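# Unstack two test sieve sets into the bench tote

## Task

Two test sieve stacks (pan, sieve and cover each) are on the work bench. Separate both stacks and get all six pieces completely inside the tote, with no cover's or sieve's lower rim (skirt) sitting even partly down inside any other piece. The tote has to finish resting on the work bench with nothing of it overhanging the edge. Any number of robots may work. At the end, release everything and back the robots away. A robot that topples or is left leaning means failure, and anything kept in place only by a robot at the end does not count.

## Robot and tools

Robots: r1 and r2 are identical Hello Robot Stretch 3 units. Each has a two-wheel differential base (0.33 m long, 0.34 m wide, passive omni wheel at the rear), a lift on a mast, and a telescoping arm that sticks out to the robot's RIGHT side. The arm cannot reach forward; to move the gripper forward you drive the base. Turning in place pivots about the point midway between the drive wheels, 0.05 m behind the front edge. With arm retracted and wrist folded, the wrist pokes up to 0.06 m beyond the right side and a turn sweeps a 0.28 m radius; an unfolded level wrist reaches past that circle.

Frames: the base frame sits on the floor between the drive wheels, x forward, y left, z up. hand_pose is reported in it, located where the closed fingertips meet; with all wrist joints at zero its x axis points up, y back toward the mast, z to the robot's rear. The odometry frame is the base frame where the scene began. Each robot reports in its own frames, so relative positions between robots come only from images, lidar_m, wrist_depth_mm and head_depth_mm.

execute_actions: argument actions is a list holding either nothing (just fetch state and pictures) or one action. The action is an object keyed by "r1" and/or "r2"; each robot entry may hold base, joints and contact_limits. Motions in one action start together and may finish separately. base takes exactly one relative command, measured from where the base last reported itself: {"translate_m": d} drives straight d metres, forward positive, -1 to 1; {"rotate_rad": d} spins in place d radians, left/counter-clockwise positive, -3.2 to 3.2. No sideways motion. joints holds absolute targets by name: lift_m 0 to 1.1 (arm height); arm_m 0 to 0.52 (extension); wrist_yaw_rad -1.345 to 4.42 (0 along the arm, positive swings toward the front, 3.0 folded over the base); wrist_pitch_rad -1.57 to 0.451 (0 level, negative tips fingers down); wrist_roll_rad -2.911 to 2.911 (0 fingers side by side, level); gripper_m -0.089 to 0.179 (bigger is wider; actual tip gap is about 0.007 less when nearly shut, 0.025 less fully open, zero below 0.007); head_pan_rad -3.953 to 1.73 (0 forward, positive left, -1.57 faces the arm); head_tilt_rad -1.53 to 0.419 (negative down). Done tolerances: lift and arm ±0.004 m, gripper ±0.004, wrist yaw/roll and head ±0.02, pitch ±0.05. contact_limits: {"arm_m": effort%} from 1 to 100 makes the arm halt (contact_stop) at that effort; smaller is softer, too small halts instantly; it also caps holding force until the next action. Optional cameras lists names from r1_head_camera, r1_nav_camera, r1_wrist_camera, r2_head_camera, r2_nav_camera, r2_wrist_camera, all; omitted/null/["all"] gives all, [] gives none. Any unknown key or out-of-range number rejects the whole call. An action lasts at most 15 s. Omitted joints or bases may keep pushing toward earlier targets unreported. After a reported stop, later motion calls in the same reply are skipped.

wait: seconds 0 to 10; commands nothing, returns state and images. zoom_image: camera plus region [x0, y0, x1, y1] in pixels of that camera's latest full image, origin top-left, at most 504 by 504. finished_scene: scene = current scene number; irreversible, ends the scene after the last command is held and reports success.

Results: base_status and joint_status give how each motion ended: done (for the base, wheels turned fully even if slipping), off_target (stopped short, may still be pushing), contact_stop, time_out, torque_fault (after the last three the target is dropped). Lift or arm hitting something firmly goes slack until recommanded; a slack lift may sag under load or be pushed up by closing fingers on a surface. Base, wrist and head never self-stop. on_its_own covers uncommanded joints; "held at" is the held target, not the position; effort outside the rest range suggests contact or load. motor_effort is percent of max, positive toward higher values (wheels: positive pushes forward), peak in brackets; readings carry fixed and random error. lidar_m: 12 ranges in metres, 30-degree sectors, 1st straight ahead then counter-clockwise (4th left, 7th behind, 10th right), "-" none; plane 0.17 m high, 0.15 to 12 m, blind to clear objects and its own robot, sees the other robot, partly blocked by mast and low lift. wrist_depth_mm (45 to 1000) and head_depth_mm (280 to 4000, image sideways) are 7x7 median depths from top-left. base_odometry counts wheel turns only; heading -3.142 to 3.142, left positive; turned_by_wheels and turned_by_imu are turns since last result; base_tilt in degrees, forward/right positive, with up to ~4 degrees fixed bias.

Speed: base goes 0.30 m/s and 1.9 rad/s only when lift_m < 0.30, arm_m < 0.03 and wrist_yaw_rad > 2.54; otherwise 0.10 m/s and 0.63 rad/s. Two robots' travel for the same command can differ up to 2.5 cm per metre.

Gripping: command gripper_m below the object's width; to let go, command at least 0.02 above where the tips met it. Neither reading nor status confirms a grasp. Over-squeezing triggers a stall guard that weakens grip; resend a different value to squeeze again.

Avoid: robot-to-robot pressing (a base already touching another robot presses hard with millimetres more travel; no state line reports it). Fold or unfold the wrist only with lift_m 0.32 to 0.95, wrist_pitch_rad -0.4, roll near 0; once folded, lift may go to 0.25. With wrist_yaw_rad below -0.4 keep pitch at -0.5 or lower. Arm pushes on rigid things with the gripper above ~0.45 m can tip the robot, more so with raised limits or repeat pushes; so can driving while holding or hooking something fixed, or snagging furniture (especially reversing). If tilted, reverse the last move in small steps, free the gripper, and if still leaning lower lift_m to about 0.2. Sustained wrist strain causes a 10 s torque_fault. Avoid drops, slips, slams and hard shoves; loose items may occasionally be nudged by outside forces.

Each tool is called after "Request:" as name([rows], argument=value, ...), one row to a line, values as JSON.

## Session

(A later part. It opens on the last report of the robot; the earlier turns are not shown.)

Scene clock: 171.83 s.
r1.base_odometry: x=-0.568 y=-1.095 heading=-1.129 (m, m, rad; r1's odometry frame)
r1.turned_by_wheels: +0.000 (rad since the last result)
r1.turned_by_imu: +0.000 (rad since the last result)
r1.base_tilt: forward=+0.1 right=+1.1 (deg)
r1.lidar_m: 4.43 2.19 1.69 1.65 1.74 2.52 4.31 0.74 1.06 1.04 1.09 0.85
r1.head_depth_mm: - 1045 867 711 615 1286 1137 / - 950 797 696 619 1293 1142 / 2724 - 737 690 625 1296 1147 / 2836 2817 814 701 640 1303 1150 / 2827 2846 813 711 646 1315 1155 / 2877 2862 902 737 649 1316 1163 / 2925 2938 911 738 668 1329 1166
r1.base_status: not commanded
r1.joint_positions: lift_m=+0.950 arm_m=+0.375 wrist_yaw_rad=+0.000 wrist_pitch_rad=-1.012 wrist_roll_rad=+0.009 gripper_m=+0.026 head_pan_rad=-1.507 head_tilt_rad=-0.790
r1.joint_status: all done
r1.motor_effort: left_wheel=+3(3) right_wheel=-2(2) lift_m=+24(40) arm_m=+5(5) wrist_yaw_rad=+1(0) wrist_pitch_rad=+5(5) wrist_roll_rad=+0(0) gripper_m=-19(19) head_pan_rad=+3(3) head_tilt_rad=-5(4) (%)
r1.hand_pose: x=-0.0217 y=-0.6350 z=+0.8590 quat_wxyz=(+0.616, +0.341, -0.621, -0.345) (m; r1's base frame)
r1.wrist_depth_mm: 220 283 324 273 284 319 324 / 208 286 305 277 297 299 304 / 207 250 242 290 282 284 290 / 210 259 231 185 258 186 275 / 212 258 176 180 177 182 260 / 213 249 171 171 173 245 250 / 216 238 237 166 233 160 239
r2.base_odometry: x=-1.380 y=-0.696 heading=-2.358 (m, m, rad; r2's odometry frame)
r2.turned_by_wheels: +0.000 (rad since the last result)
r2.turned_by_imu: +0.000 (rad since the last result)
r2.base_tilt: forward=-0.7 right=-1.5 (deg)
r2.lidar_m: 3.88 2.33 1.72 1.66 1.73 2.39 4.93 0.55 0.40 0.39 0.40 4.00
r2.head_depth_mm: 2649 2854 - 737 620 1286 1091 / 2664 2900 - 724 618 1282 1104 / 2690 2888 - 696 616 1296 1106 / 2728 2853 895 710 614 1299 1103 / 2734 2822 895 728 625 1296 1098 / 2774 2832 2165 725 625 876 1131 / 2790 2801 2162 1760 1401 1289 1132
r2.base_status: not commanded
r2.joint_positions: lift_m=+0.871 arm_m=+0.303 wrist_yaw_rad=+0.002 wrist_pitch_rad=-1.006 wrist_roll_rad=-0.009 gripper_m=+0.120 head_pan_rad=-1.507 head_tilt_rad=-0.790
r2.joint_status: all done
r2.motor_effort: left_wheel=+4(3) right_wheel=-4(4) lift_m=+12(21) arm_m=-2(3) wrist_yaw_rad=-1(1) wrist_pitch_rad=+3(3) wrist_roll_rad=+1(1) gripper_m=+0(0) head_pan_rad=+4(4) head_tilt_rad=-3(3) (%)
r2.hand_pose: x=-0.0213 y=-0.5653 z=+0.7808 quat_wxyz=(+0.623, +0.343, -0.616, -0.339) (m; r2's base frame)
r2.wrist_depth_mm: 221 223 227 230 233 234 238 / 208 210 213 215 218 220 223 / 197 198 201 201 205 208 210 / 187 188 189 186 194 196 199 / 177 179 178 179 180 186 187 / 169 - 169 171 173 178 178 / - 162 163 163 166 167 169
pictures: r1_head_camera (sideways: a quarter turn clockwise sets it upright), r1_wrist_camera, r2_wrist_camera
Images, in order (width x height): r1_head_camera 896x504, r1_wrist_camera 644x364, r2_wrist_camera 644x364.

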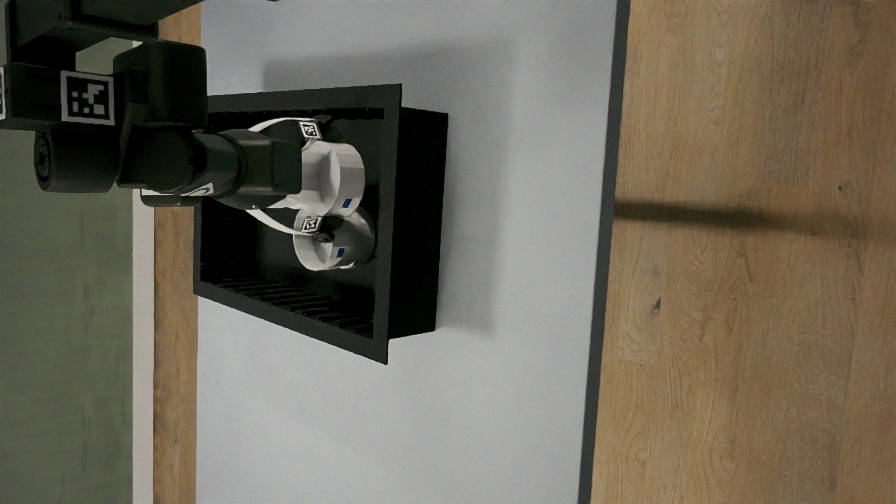

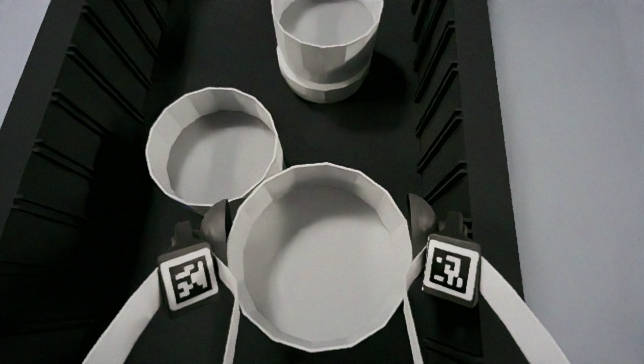

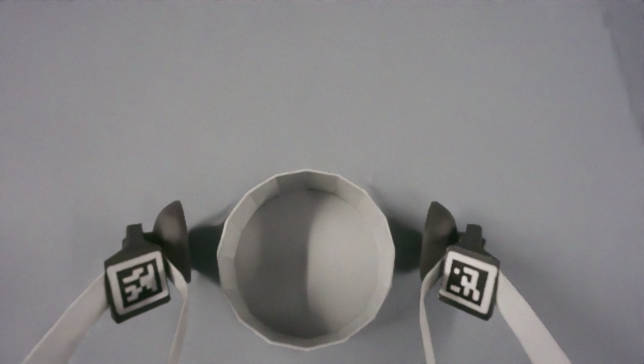

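Request:
execute_actions([
  {"r1":{"base":{"translate_m":0.008},"joints":{"lift_m":0.878,"arm_m":0.37}},"r2":{"joints":{"gripper_m":0.035}}},
], cameras=["r1_wrist_camera"])

Request:
execute_actions([
  {"r1":{"joints":{"gripper_m":0.09}},"r2":{"joints":{"lift_m":1.02}}},
], cameras=[])

Request:
execute_actions([
  {"r1":{"joints":{"lift_m":1.0}},"r2":{"base":{"translate_m":-0.1}}},
], cameras=["r1_head_camera"])

Request:
execute_actions([
  {"r1":{"joints":{"arm_m":0}},"r2":{"base":{"translate_m":-0.435},"joints":{"arm_m":0.33}}},
], cameras=[])

Request:
execute_actions([
  {"r2":{"joints":{"lift_m":0.878}}},
], cameras=["r2_wrist_camera"])

Request:
execute_actions([
  {"r2":{"joints":{"gripper_m":0.09}}},
], cameras=[])

Request:
execute_actions([
  {"r2":{"joints":{"lift_m":1.08}}},
], cameras=["r2_wrist_camera"])

Request:
execute_actions([
  {"r2":{"joints":{"arm_m":0}}},
], cameras=[])

Scene clock: 179.20 s.
r1.base_odometry: x=-0.565 y=-1.102 heading=-1.129 (m, m, rad; r1's odometry frame)
r1.turned_by_wheels: +0.000 (rad since the last result)
r1.turned_by_imu: +0.000 (rad since the last result)
r1.base_tilt: forward=-0.1 right=+1.4 (deg)
r1.lidar_m: 4.43 2.18 1.69 1.65 1.74 2.51 4.32 0.74 1.06 1.03 1.09 0.84
r1.head_depth_mm: 2712 - 840 710 617 1291 1136 / 2725 - 771 683 621 1291 1139 / 2764 2954 791 689 621 1298 1146 / 2805 2780 845 703 641 1299 1147 / 2827 2848 821 714 645 1307 1150 / 2871 2897 900 732 649 1320 1159 / 2919 2908 909 739 670 1321 1162
r1.base_status: done
r1.joint_positions: lift_m=+0.878 arm_m=+0.370 wrist_yaw_rad=+0.000 wrist_pitch_rad=-1.012 wrist_roll_rad=+0.009 gripper_m=+0.026 head_pan_rad=-1.507 head_tilt_rad=-0.790
r1.joint_status: all done
r1.motor_effort: left_wheel=+3(9) right_wheel=-2(6) lift_m=+24(27) arm_m=-4(6) wrist_yaw_rad=+1(2) wrist_pitch_rad=+5(6) wrist_roll_rad=+0(0) gripper_m=-19(19) head_pan_rad=+2(2) head_tilt_rad=-4(5) (%)
r1.hand_pose: x=-0.0217 y=-0.6308 z=+0.7870 quat_wxyz=(+0.616, +0.341, -0.621, -0.345) (m; r1's base frame)
r1.wrist_depth_mm: 194 167 178 228 230 165 126 / 187 170 173 219 220 163 118 / 197 163 158 207 208 158 112 / 194 195 182 186 197 158 107 / 186 188 176 180 176 153 103 / 178 181 171 171 173 135 102 / 172 172 171 166 171 163 101
r2.base_odometry: x=-1.380 y=-0.696 heading=-2.358 (m, m, rad; r2's odometry frame)
r2.turned_by_wheels: +0.000 (rad since the last result)
r2.turned_by_imu: +0.001 (rad since the last result)
r2.base_tilt: forward=-0.5 right=-1.5 (deg)
r2.lidar_m: 3.88 2.32 1.72 1.66 1.73 2.39 4.94 0.55 0.40 0.39 0.40 4.02
r2.head_depth_mm: 2626 2863 - 738 620 1280 1095 / 2650 2910 - 732 617 1277 1111 / 2659 2877 - 691 616 1308 1108 / 2711 2844 894 724 612 1304 1104 / 2719 2804 887 724 626 1298 1101 / 2746 2806 2178 723 625 879 1138 / 2791 2795 2185 1753 1402 1289 1138
r2.base_status: not commanded
r2.joint_positions: lift_m=+0.871 arm_m=+0.303 wrist_yaw_rad=+0.002 wrist_pitch_rad=-1.004 wrist_roll_rad=-0.009 gripper_m=+0.039 head_pan_rad=-1.507 head_tilt_rad=-0.790
r2.joint_status: all done
r2.motor_effort: left_wheel=+4(4) right_wheel=-4(4) lift_m=+12(11) arm_m=-2(2) wrist_yaw_rad=-1(1) wrist_pitch_rad=+2(3) wrist_roll_rad=+1(1) gripper_m=-9(99) head_pan_rad=+3(3) head_tilt_rad=-3(3) (%)
r2.hand_pose: x=-0.0213 y=-0.5656 z=+0.7810 quat_wxyz=(+0.623, +0.343, -0.616, -0.338) (m; r2's base frame)
r2.wrist_depth_mm: 223 224 228 229 232 235 239 / 209 211 214 216 217 220 223 / 197 199 201 204 206 208 210 / 187 189 190 185 193 195 198 / 177 179 176 179 184 186 187 / 170 170 167 170 171 177 178 / 161 162 162 162 166 168 169
pictures: r1_wrist_camera
Images, in order (width x height): r1_wrist_camera 644x364.

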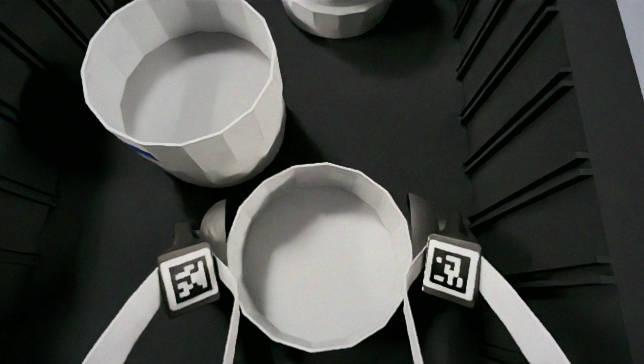

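Scene clock: 181.40 s.
r1.base_odometry: x=-0.565 y=-1.102 heading=-1.129 (m, m, rad; r1's odometry frame)
r1.turned_by_wheels: +0.000 (rad since the last result)
r1.turned_by_imu: +0.000 (rad since the last result)
r1.base_tilt: forward=+0.0 right=+1.1 (deg)
r1.lidar_m: 4.43 2.18 1.69 1.65 1.74 2.51 4.33 0.74 1.06 1.03 1.09 0.84
r1.head_depth_mm: 2700 - 843 708 618 1288 1131 / 2721 - 779 682 620 1293 1140 / 2779 2979 793 690 622 1295 1155 / 2816 2804 847 704 643 1307 1150 / 2859 2802 820 713 646 1314 1155 / 2864 2862 901 733 650 1318 1163 / 2923 2854 908 740 668 1328 1164
r1.base_status: not commanded
r1.joint_positions: lift_m=+0.878 arm_m=+0.370 wrist_yaw_rad=+0.000 wrist_pitch_rad=-1.011 wrist_roll_rad=+0.009 gripper_m=+0.090 head_pan_rad=-1.507 head_tilt_rad=-0.790
r1.joint_status: all done
r1.motor_effort: left_wheel=+3(3) right_wheel=-2(2) lift_m=+24(23) arm_m=-4(4) wrist_yaw_rad=+1(1) wrist_pitch_rad=+5(6) wrist_roll_rad=+0(0) gripper_m=+0(79) head_pan_rad=+3(3) head_tilt_rad=-4(4) (%)
r1.hand_pose: x=-0.0217 y=-0.6309 z=+0.7871 quat_wxyz=(+0.616, +0.341, -0.621, -0.344) (m; r1's base frame)
r1.wrist_depth_mm: 194 166 178 227 230 166 126 / 187 171 173 221 218 163 118 / 196 164 157 208 208 158 112 / 194 197 183 191 197 158 108 / 186 188 185 185 181 147 103 / 179 180 176 177 177 134 102 / 171 171 171 170 171 163 101
r2.base_odometry: x=-1.380 y=-0.696 heading=-2.358 (m, m, rad; r2's odometry frame)
r2.turned_by_wheels: +0.000 (rad since the last result)
r2.turned_by_imu: +0.000 (rad since the last result)
r2.base_tilt: forward=-0.6 right=-1.6 (deg)
r2.lidar_m: 3.87 2.33 1.72 1.66 1.73 2.39 4.91 0.54 0.40 0.39 0.40 4.01
r2.head_depth_mm: - 1560 907 737 619 1279 1092 / - 2731 878 733 618 1280 1104 / 2626 - 625 732 615 1299 1104 / 2721 2850 866 729 615 1299 1101 / 2727 2821 892 725 627 1297 1101 / 2771 2839 2174 723 623 873 1136 / 2802 2785 2156 1754 1391 1290 1134
r2.base_status: not commanded
r2.joint_positions: lift_m=+1.020 arm_m=+0.303 wrist_yaw_rad=+0.002 wrist_pitch_rad=-1.010 wrist_roll_rad=-0.009 gripper_m=+0.039 head_pan_rad=-1.507 head_tilt_rad=-0.790
r2.joint_status: all done
r2.motor_effort: left_wheel=+4(3) right_wheel=-4(4) lift_m=+25(25) arm_m=-2(2) wrist_yaw_rad=-2(1) wrist_pitch_rad=+5(5) wrist_roll_rad=+1(1) gripper_m=-20(20) head_pan_rad=+4(3) head_tilt_rad=-3(4) (%)
r2.hand_pose: x=-0.0213 y=-0.5643 z=+0.9285 quat_wxyz=(+0.622, +0.344, -0.615, -0.340) (m; r2's base frame)
r2.wrist_depth_mm: - 412 411 415 426 427 426 / - 385 385 390 400 402 407 / - 360 366 365 372 379 381 / - 342 348 186 354 357 361 / - 325 176 178 334 340 343 / 996 309 168 169 171 323 324 / 299 296 293 162 304 308 310
pictures: none
No camera images: the call's "cameras" was empty. Leave "cameras" out to get every camera's image.

Scene clock: 183.33 s.
r1.base_odometry: x=-0.565 y=-1.102 heading=-1.129 (m, m, rad; r1's odometry frame)
r1.turned_by_wheels: +0.000 (rad since the last result)
r1.turned_by_imu: +0.000 (rad since the last result)
r1.base_tilt: forward=+0.0 right=+1.1 (deg)
r1.lidar_m: 4.44 2.18 1.69 1.65 1.74 2.50 4.33 0.74 1.06 1.03 1.09 0.84
r1.head_depth_mm: 2613 1469 866 711 615 1282 1134 / - 2736 797 683 620 1291 1136 / 2750 - 846 689 622 1298 1149 / 2815 2815 817 702 642 1305 1157 / 2823 2863 822 715 645 1315 1154 / 2887 2869 901 734 651 1320 1160 / 2903 2892 911 738 668 1321 1165
r1.base_status: not commanded
r1.joint_positions: lift_m=+1.000 arm_m=+0.370 wrist_yaw_rad=+0.000 wrist_pitch_rad=-1.011 wrist_roll_rad=+0.009 gripper_m=+0.090 head_pan_rad=-1.507 head_tilt_rad=-0.790
r1.joint_status: all done
r1.motor_effort: left_wheel=+3(3) right_wheel=-2(2) lift_m=+45(45) arm_m=-4(4) wrist_yaw_rad=+0(1) wrist_pitch_rad=+5(5) wrist_roll_rad=+0(0) gripper_m=+0(0) head_pan_rad=+3(3) head_tilt_rad=-4(5) (%)
r1.hand_pose: x=-0.0217 y=-0.6311 z=+0.9085 quat_wxyz=(+0.616, +0.341, -0.621, -0.344) (m; r1's base frame)
r1.wrist_depth_mm: 390 309 388 333 349 387 391 / 371 287 364 320 323 367 365 / 350 276 339 340 337 348 347 / 330 279 284 324 319 327 330 / 307 270 307 304 311 311 312 / 217 252 296 297 294 298 295 / 209 280 283 284 277 205 285
r2.base_odometry: x=-1.309 y=-0.625 heading=-2.358 (m, m, rad; r2's odometry frame)
r2.turned_by_wheels: +0.000 (rad since the last result)
r2.turned_by_imu: +0.001 (rad since the last result)
r2.base_tilt: forward=-0.5 right=-1.5 (deg)
r2.lidar_m: 3.96 2.33 1.72 1.66 1.73 2.39 4.84 0.54 0.40 0.39 0.40 4.11
r2.head_depth_mm: - 2630 911 737 619 1287 1109 / - 2746 877 734 616 1279 1110 / 2656 - 625 732 617 1308 1108 / 2705 2842 869 729 613 1305 1103 / 2738 2813 892 726 625 1296 1099 / 2746 2813 887 724 625 1291 1096 / 2818 2798 2166 721 624 855 1136
r2.base_status: done
r2.joint_positions: lift_m=+1.020 arm_m=+0.303 wrist_yaw_rad=+0.002 wrist_pitch_rad=-1.010 wrist_roll_rad=-0.009 gripper_m=+0.039 head_pan_rad=-1.507 head_tilt_rad=-0.790
r2.joint_status: not commanded
r2.motor_effort: left_wheel=+4(6) right_wheel=-3(11) lift_m=+25(25) arm_m=-2(2) wrist_yaw_rad=-2(1) wrist_pitch_rad=+5(5) wrist_roll_rad=+1(1) gripper_m=-20(19) head_pan_rad=+4(3) head_tilt_rad=-4(3) (%)
r2.hand_pose: x=-0.0213 y=-0.5643 z=+0.9285 quat_wxyz=(+0.622, +0.344, -0.615, -0.340) (m; r2's base frame)
r2.wrist_depth_mm: 410 409 407 419 426 425 364 / 382 385 386 394 396 404 346 / 360 364 365 371 376 378 345 / 339 344 347 185 354 358 343 / 322 325 176 179 336 341 336 / 308 311 168 169 172 323 323 / 293 296 293 162 301 308 309
pictures: r1_head_camera (sideways: a quarter turn clockwise sets it upright)
Images, in order (width x height): r1_head_camera 896x504.

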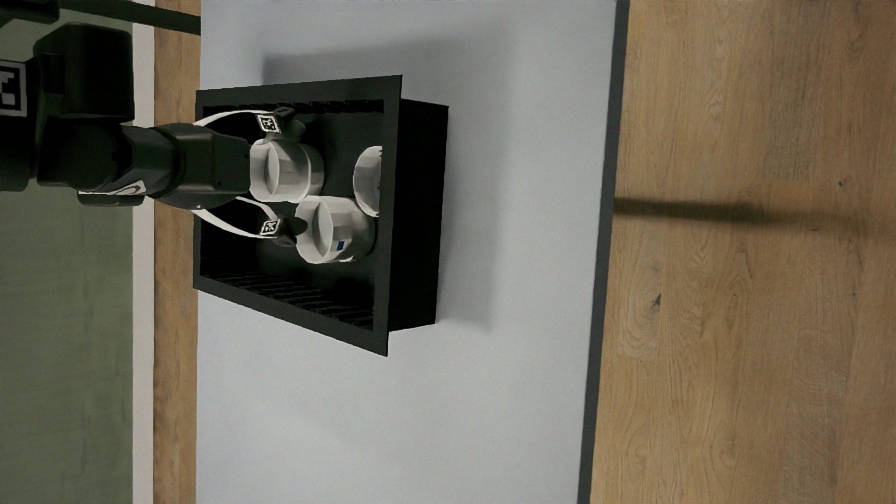

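Scene clock: 188.63 s.
r1.base_odometry: x=-0.565 y=-1.102 heading=-1.129 (m, m, rad; r1's odometry frame)
r1.turned_by_wheels: +0.000 (rad since the last result)
r1.turned_by_imu: -0.001 (rad since the last result)
r1.base_tilt: forward=+0.1 right=+0.9 (deg)
r1.lidar_m: 4.42 2.18 1.68 1.65 1.75 2.51 4.31 0.75 1.06 1.03 1.10 0.84
r1.head_depth_mm: 2733 2733 940 - - - 1123 / 2749 2757 927 - - - 1122 / 2742 944 847 - 625 1275 1141 / 2821 963 831 702 635 1300 1152 / 2864 2843 822 712 648 1314 1153 / 2867 2859 902 734 649 1321 1161 / 2893 2887 913 739 667 1323 1164
r1.base_status: not commanded
r1.joint_positions: lift_m=+1.000 arm_m=+0.002 wrist_yaw_rad=+0.000 wrist_pitch_rad=-1.010 wrist_roll_rad=+0.009 gripper_m=+0.090 head_pan_rad=-1.507 head_tilt_rad=-0.790
r1.joint_status: all done
joint sent to its limit — the command would take r1.arm_m past its lower limit, so that joint was sent only as far as its limit.
r1.motor_effort: left_wheel=+4(4) right_wheel=-2(2) lift_m=+45(45) arm_m=-4(6) wrist_yaw_rad=+1(2) wrist_pitch_rad=+5(5) wrist_roll_rad=+0(0) gripper_m=+0(0) head_pan_rad=+2(2) head_tilt_rad=-4(4) (%)
r1.hand_pose: x=-0.0216 y=-0.2624 z=+0.9085 quat_wxyz=(+0.616, +0.341, -0.621, -0.344) (m; r1's base frame)
r1.wrist_depth_mm: 396 393 391 390 391 395 388 / 368 373 366 368 369 369 366 / 347 352 350 351 347 347 346 / - - - - - - 345 / - - - - - - 970 / - - - - - - - / - 986 - 996 - - 993
r2.base_odometry: x=-1.001 y=-0.318 heading=-2.358 (m, m, rad; r2's odometry frame)
r2.turned_by_wheels: +0.000 (rad since the last result)
r2.turned_by_imu: +0.002 (rad since the last result)
r2.base_tilt: forward=-0.5 right=-1.6 (deg)
r2.lidar_m: 4.40 2.34 1.73 1.67 1.74 2.40 4.39 0.54 0.39 0.38 0.40 0.55
r2.head_depth_mm: - 2796 910 737 620 1278 1110 / - 2846 818 679 618 1280 1109 / 2615 - 653 677 615 1279 1111 / 2618 1568 851 683 614 1297 1103 / 2734 2821 823 686 613 1290 1099 / 2767 2813 888 723 623 1299 1101 / 2784 2809 885 719 622 1290 1112
r2.base_status: done
r2.joint_positions: lift_m=+1.020 arm_m=+0.330 wrist_yaw_rad=+0.002 wrist_pitch_rad=-1.010 wrist_roll_rad=-0.009 gripper_m=+0.039 head_pan_rad=-1.507 head_tilt_rad=-0.790
r2.joint_status: all done
r2.motor_effort: left_wheel=+3(4) right_wheel=-3(13) lift_m=+24(25) arm_m=+4(2) wrist_yaw_rad=-1(1) wrist_pitch_rad=+5(5) wrist_roll_rad=+1(1) gripper_m=-19(20) head_pan_rad=+4(4) head_tilt_rad=-3(3) (%)
r2.hand_pose: x=-0.0213 y=-0.5905 z=+0.9285 quat_wxyz=(+0.622, +0.344, -0.615, -0.340) (m; r2's base frame)
r2.wrist_depth_mm: 402 395 398 415 387 426 432 / 375 320 380 341 371 402 403 / 357 294 362 359 317 379 383 / 339 274 301 185 312 358 363 / 323 245 175 178 244 338 342 / 305 231 168 169 172 322 325 / 292 218 213 162 231 305 310
pictures: none
No camera images: the call's "cameras" was empty. Leave "cameras" out to get every camera's image.

Scene clock: 190.77 s.
r1.base_odometry: x=-0.565 y=-1.102 heading=-1.129 (m, m, rad; r1's odometry frame)
r1.turned_by_wheels: +0.000 (rad since the last result)
r1.turned_by_imu: +0.000 (rad since the last result)
r1.base_tilt: forward=+0.1 right=+1.3 (deg)
r1.lidar_m: 4.44 2.18 1.69 1.65 1.75 2.51 4.32 0.75 1.06 1.03 1.09 0.84
r1.head_depth_mm: 2737 2728 940 - - - 1116 / 2757 2759 924 - - - 1120 / 2674 959 849 - 625 1278 1144 / 2720 986 828 702 633 1306 1151 / 2842 2844 824 713 644 1310 1152 / 2897 2871 901 735 650 1311 1158 / 2901 2912 912 744 668 1321 1172
r1.base_status: not commanded
r1.joint_positions: lift_m=+1.000 arm_m=+0.002 wrist_yaw_rad=+0.000 wrist_pitch_rad=-1.010 wrist_roll_rad=+0.009 gripper_m=+0.090 head_pan_rad=-1.507 head_tilt_rad=-0.790
r1.joint_status: not commanded
r1.motor_effort: left_wheel=+3(4) right_wheel=-2(2) lift_m=+45(45) arm_m=-4(4) wrist_yaw_rad=+0(1) wrist_pitch_rad=+5(5) wrist_roll_rad=+0(0) gripper_m=+0(0) head_pan_rad=+3(3) head_tilt_rad=-4(5) (%)
r1.hand_pose: x=-0.0216 y=-0.2624 z=+0.9085 quat_wxyz=(+0.616, +0.341, -0.621, -0.344) (m; r1's base frame)
r1.wrist_depth_mm: 392 394 392 390 393 390 385 / 373 369 370 367 368 363 369 / 349 348 349 349 348 353 347 / - - - - - - 345 / - - - - - - 964 / - - - - - - - / - - 976 - - - -
r2.base_odometry: x=-1.001 y=-0.318 heading=-2.358 (m, m, rad; r2's odometry frame)
r2.turned_by_wheels: +0.000 (rad since the last result)
r2.turned_by_imu: +0.000 (rad since the last result)
r2.base_tilt: forward=-0.6 right=-1.6 (deg)
r2.lidar_m: 4.39 2.33 1.72 1.67 1.73 2.40 4.41 0.54 0.39 0.38 0.40 0.55
r2.head_depth_mm: 2626 2888 - 735 619 1285 1110 / 2641 - 792 679 619 1280 1110 / 2663 2901 - 677 617 1283 1109 / 2648 1547 889 684 614 1301 1102 / 2745 2823 821 688 613 1294 1103 / 2766 2806 892 724 623 1302 1097 / 2812 2789 884 720 621 1295 1117
r2.base_status: not commanded
r2.joint_positions: lift_m=+0.878 arm_m=+0.330 wrist_yaw_rad=+0.002 wrist_pitch_rad=-1.010 wrist_roll_rad=-0.009 gripper_m=+0.039 head_pan_rad=-1.507 head_tilt_rad=-0.790
r2.joint_status: all done
r2.motor_effort: left_wheel=+4(3) right_wheel=-3(3) lift_m=+12(21) arm_m=+3(3) wrist_yaw_rad=-2(1) wrist_pitch_rad=+5(5) wrist_roll_rad=+1(1) gripper_m=-19(20) head_pan_rad=+3(3) head_tilt_rad=-4(4) (%)
r2.hand_pose: x=-0.0213 y=-0.5905 z=+0.7873 quat_wxyz=(+0.622, +0.344, -0.615, -0.340) (m; r2's base frame)
r2.wrist_depth_mm: 178 160 167 212 235 168 131 / 175 164 170 219 221 166 123 / 181 159 159 206 209 164 115 / 182 190 174 185 197 162 110 / 179 183 176 178 187 161 109 / 172 174 168 170 172 149 108 / 165 166 164 162 169 148 107
pictures: r2_wrist_camera
Images, in order (width x height): r2_wrist_camera 644x364.

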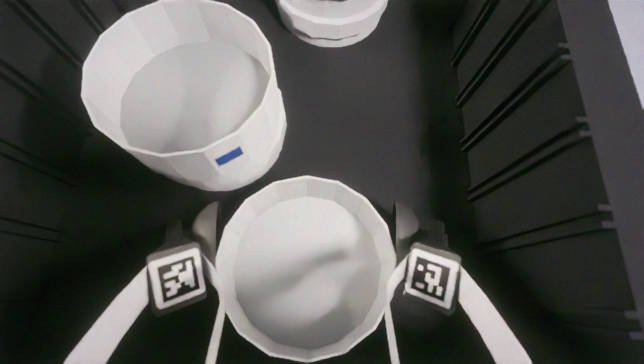

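Scene clock: 191.77 s.
r1.base_odometry: x=-0.565 y=-1.102 heading=-1.129 (m, m, rad; r1's odometry frame)
r1.turned_by_wheels: +0.000 (rad since the last result)
r1.turned_by_imu: +0.000 (rad since the last result)
r1.base_tilt: forward=-0.1 right=+1.1 (deg)
r1.lidar_m: 4.44 2.18 1.69 1.65 1.74 2.51 4.32 0.75 1.06 1.04 1.09 0.84
r1.head_depth_mm: 2712 2746 941 - - - 1120 / 2761 2743 932 - - - 1120 / 2655 958 850 - 625 1272 1146 / 2708 989 831 704 636 1309 1152 / 2844 2835 820 712 646 1303 1151 / 2886 2872 902 735 649 1319 1165 / 2930 2899 912 741 668 1326 1163
r1.base_status: not commanded
r1.joint_positions: lift_m=+1.000 arm_m=+0.002 wrist_yaw_rad=+0.000 wrist_pitch_rad=-1.010 wrist_roll_rad=+0.009 gripper_m=+0.090 head_pan_rad=-1.507 head_tilt_rad=-0.790
r1.joint_status: not commanded
r1.motor_effort: left_wheel=+3(3) right_wheel=-2(2) lift_m=+46(45) arm_m=-4(4) wrist_yaw_rad=+1(1) wrist_pitch_rad=+5(5) wrist_roll_rad=+0(0) gripper_m=+0(0) head_pan_rad=+2(3) head_tilt_rad=-5(5) (%)
r1.hand_pose: x=-0.0216 y=-0.2624 z=+0.9085 quat_wxyz=(+0.616, +0.341, -0.621, -0.344) (m; r1's base frame)
r1.wrist_depth_mm: 396 393 394 389 391 393 392 / 371 369 370 370 367 370 370 / 347 349 351 349 348 348 346 / - - - - - - 344 / - - - - - - 979 / - - - - - - - / 986 999 - - 1000 996 988
r2.base_odometry: x=-1.001 y=-0.318 heading=-2.358 (m, m, rad; r2's odometry frame)
r2.turned_by_wheels: +0.000 (rad since the last result)
r2.turned_by_imu: +0.000 (rad since the last result)
r2.base_tilt: forward=-0.5 right=-1.5 (deg)
r2.lidar_m: 4.41 2.33 1.72 1.67 1.73 2.40 4.39 0.54 0.39 0.38 0.40 0.55
r2.head_depth_mm: 2642 2893 - 736 619 1286 1110 / 2655 - 791 678 617 1281 1108 / 2649 2894 - 676 617 1275 1107 / 2619 1547 891 685 613 1299 1102 / 2751 2817 825 689 612 1289 1100 / 2757 2792 887 723 624 1296 1098 / 2778 2801 886 722 622 1284 1116
r2.base_status: not commanded
r2.joint_positions: lift_m=+0.878 arm_m=+0.330 wrist_yaw_rad=+0.002 wrist_pitch_rad=-1.010 wrist_roll_rad=-0.009 gripper_m=+0.090 head_pan_rad=-1.507 head_tilt_rad=-0.790
r2.joint_status: all done
r2.motor_effort: left_wheel=+3(3) right_wheel=-3(4) lift_m=+12(12) arm_m=+3(3) wrist_yaw_rad=-2(2) wrist_pitch_rad=+5(5) wrist_roll_rad=+1(1) gripper_m=-1(73) head_pan_rad=+4(4) head_tilt_rad=-3(3) (%)
r2.hand_pose: x=-0.0213 y=-0.5905 z=+0.7873 quat_wxyz=(+0.622, +0.344, -0.615, -0.340) (m; r2's base frame)
r2.wrist_depth_mm: 178 161 167 212 233 168 131 / 174 164 169 219 223 166 123 / 181 159 158 207 210 164 116 / 182 190 170 191 198 162 110 / 179 182 180 183 187 160 109 / 172 175 172 175 174 149 108 / 166 165 166 166 170 158 107
pictures: none
No camera images: the call's "cameras" was empty. Leave "cameras" out to get every camera's image.

Scene clock: 194.43 s.
r1.base_odometry: x=-0.565 y=-1.102 heading=-1.129 (m, m, rad; r1's odometry frame)
r1.turned_by_wheels: +0.000 (rad since the last result)
r1.turned_by_imu: +0.000 (rad since the last result)
r1.base_tilt: forward=+0.0 right=+1.1 (deg)
r1.lidar_m: 4.43 2.18 1.68 1.65 1.75 2.51 4.31 0.75 1.06 1.03 1.09 0.84
r1.head_depth_mm: 2728 2726 941 - - - 1119 / 2740 2743 930 - - - 1121 / 2716 1554 849 - 624 1274 1142 / 2792 2794 831 705 633 1302 1149 / 2839 2833 821 713 645 1315 1156 / 2870 2886 905 736 649 1313 1162 / 2900 2893 912 741 667 1325 1167
r1.base_status: not commanded
r1.joint_positions: lift_m=+1.000 arm_m=+0.002 wrist_yaw_rad=+0.000 wrist_pitch_rad=-1.010 wrist_roll_rad=+0.009 gripper_m=+0.090 head_pan_rad=-1.507 head_tilt_rad=-0.790
r1.joint_status: not commanded
r1.motor_effort: left_wheel=+3(3) right_wheel=-2(2) lift_m=+45(45) arm_m=-4(4) wrist_yaw_rad=+0(0) wrist_pitch_rad=+5(5) wrist_roll_rad=+0(0) gripper_m=+0(0) head_pan_rad=+3(3) head_tilt_rad=-4(4) (%)
r1.hand_pose: x=-0.0216 y=-0.2624 z=+0.9085 quat_wxyz=(+0.616, +0.341, -0.621, -0.344) (m; r1's base frame)
r1.wrist_depth_mm: 396 389 394 391 388 391 389 / 373 372 372 368 369 368 369 / 347 350 347 347 349 348 348 / - - - - - - 344 / - - - - - - 942 / - - - - - - - / - - 973 - 1000 - 996
r2.base_odometry: x=-1.001 y=-0.318 heading=-2.358 (m, m, rad; r2's odometry frame)
r2.turned_by_wheels: +0.000 (rad since the last result)
r2.turned_by_imu: +0.000 (rad since the last result)
r2.base_tilt: forward=-0.6 right=-1.4 (deg)
r2.lidar_m: 4.41 2.34 1.73 1.67 1.74 2.40 4.40 0.54 0.40 0.38 0.40 0.55
r2.head_depth_mm: 2633 2822 908 738 620 1281 1108 / 2637 2838 834 679 617 1286 1107 / 2639 2695 839 676 616 1277 1102 / 2615 1590 886 685 613 1301 1103 / 2730 2820 825 689 613 1296 1102 / 2740 2782 888 721 625 1292 1101 / 2799 2794 885 721 622 1289 1115
r2.base_status: not commanded
r2.joint_positions: lift_m=+1.080 arm_m=+0.330 wrist_yaw_rad=+0.002 wrist_pitch_rad=-1.010 wrist_roll_rad=-0.009 gripper_m=+0.090 head_pan_rad=-1.507 head_tilt_rad=-0.790
r2.joint_status: all done
r2.motor_effort: left_wheel=+3(4) right_wheel=-4(3) lift_m=+24(25) arm_m=+3(4) wrist_yaw_rad=-1(1) wrist_pitch_rad=+5(5) wrist_roll_rad=+1(1) gripper_m=+0(1) head_pan_rad=+3(3) head_tilt_rad=-3(3) (%)
r2.hand_pose: x=-0.0213 y=-0.5905 z=+0.9885 quat_wxyz=(+0.622, +0.344, -0.615, -0.340) (m; r2's base frame)
r2.wrist_depth_mm: 471 482 432 447 460 511 513 / 449 451 451 457 460 474 480 / 425 424 426 400 429 448 453 / 401 399 367 413 411 420 429 / 381 377 356 391 392 403 405 / 366 367 368 369 370 382 386 / 346 269 272 274 282 364 369
pictures: r2_wrist_camera
Images, in order (width x height): r2_wrist_camera 644x364.

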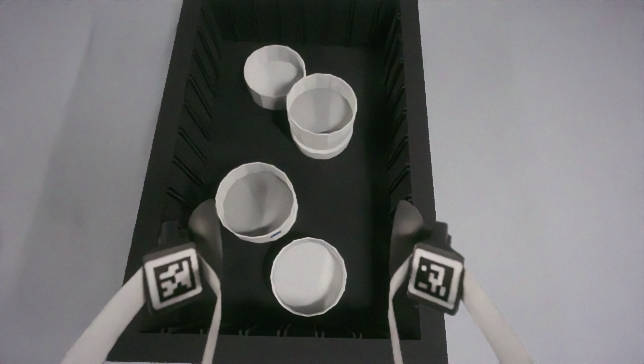

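Scene clock: 198.07 s.
r1.base_odometry: x=-0.565 y=-1.102 heading=-1.129 (m, m, rad; r1's odometry frame)
r1.turned_by_wheels: +0.000 (rad since the last result)
r1.turned_by_imu: +0.000 (rad since the last result)
r1.base_tilt: forward=-0.2 right=+1.1 (deg)
r1.lidar_m: 4.44 2.18 1.69 1.65 1.75 2.50 4.32 0.75 1.06 1.03 1.10 0.84
r1.head_depth_mm: 2715 2713 938 - - - 1119 / 2752 2732 928 - - - 1122 / 2733 1553 846 - 624 1271 1147 / 2800 2799 830 702 635 1305 1158 / 2858 2873 820 714 647 1310 1151 / 2868 2871 901 735 650 1319 1161 / 2927 2895 910 739 668 1321 1169
r1.base_status: not commanded
r1.joint_positions: lift_m=+1.000 arm_m=+0.002 wrist_yaw_rad=+0.000 wrist_pitch_rad=-1.010 wrist_roll_rad=+0.009 gripper_m=+0.090 head_pan_rad=-1.507 head_tilt_rad=-0.790
r1.joint_status: not commanded
r1.motor_effort: left_wheel=+3(3) right_wheel=-2(2) lift_m=+45(45) arm_m=-4(4) wrist_yaw_rad=+0(0) wrist_pitch_rad=+5(5) wrist_roll_rad=+0(0) gripper_m=+0(0) head_pan_rad=+3(3) head_tilt_rad=-4(5) (%)
r1.hand_pose: x=-0.0216 y=-0.2624 z=+0.9085 quat_wxyz=(+0.616, +0.341, -0.621, -0.344) (m; r1's base frame)
r1.wrist_depth_mm: 391 395 393 393 392 389 389 / 370 370 371 367 370 363 367 / 349 351 352 349 348 347 347 / - - - - - - 341 / - - - - - - 957 / - - - - - - - / - - - - - 993 982
r2.base_odometry: x=-1.001 y=-0.318 heading=-2.358 (m, m, rad; r2's odometry frame)
r2.turned_by_wheels: +0.000 (rad since the last result)
r2.turned_by_imu: +0.000 (rad since the last result)
r2.base_tilt: forward=-0.5 right=-1.5 (deg)
r2.lidar_m: 4.40 2.33 1.72 1.67 1.73 2.40 4.39 0.53 0.39 0.38 0.40 0.55
r2.head_depth_mm: - - - - - 1268 1114 / - - - - - 1281 1106 / 2642 2887 - - - 1274 1108 / 2630 1557 885 686 596 1303 1105 / 2743 2826 821 689 610 1305 1098 / 2752 2796 890 722 624 1297 1100 / 2783 2810 888 722 624 1290 1113
r2.base_status: not commanded
r2.joint_positions: lift_m=+1.080 arm_m=+0.000 wrist_yaw_rad=+0.002 wrist_pitch_rad=-1.010 wrist_roll_rad=-0.009 gripper_m=+0.090 head_pan_rad=-1.507 head_tilt_rad=-0.790
r2.joint_status: all done
r2.motor_effort: left_wheel=+3(3) right_wheel=-4(3) lift_m=+24(24) arm_m=-2(2) wrist_yaw_rad=-1(1) wrist_pitch_rad=+5(5) wrist_roll_rad=+1(1) gripper_m=-1(1) head_pan_rad=+3(4) head_tilt_rad=-4(3) (%)
r2.hand_pose: x=-0.0213 y=-0.2613 z=+0.9885 quat_wxyz=(+0.622, +0.344, -0.615, -0.340) (m; r2's base frame)
r2.wrist_depth_mm: 477 483 418 413 500 510 518 / 450 454 460 454 472 483 479 / 430 432 433 435 442 446 456 / 404 412 414 417 416 425 429 / - - - - - - 916 / - - - - - - - / - - - - - - -
pictures: none
No camera images: the call's "cameras" was empty. Leave "cameras" out to get every camera's image.

Request:
finished_scene(scene=1)

The scene is finished: the task was done.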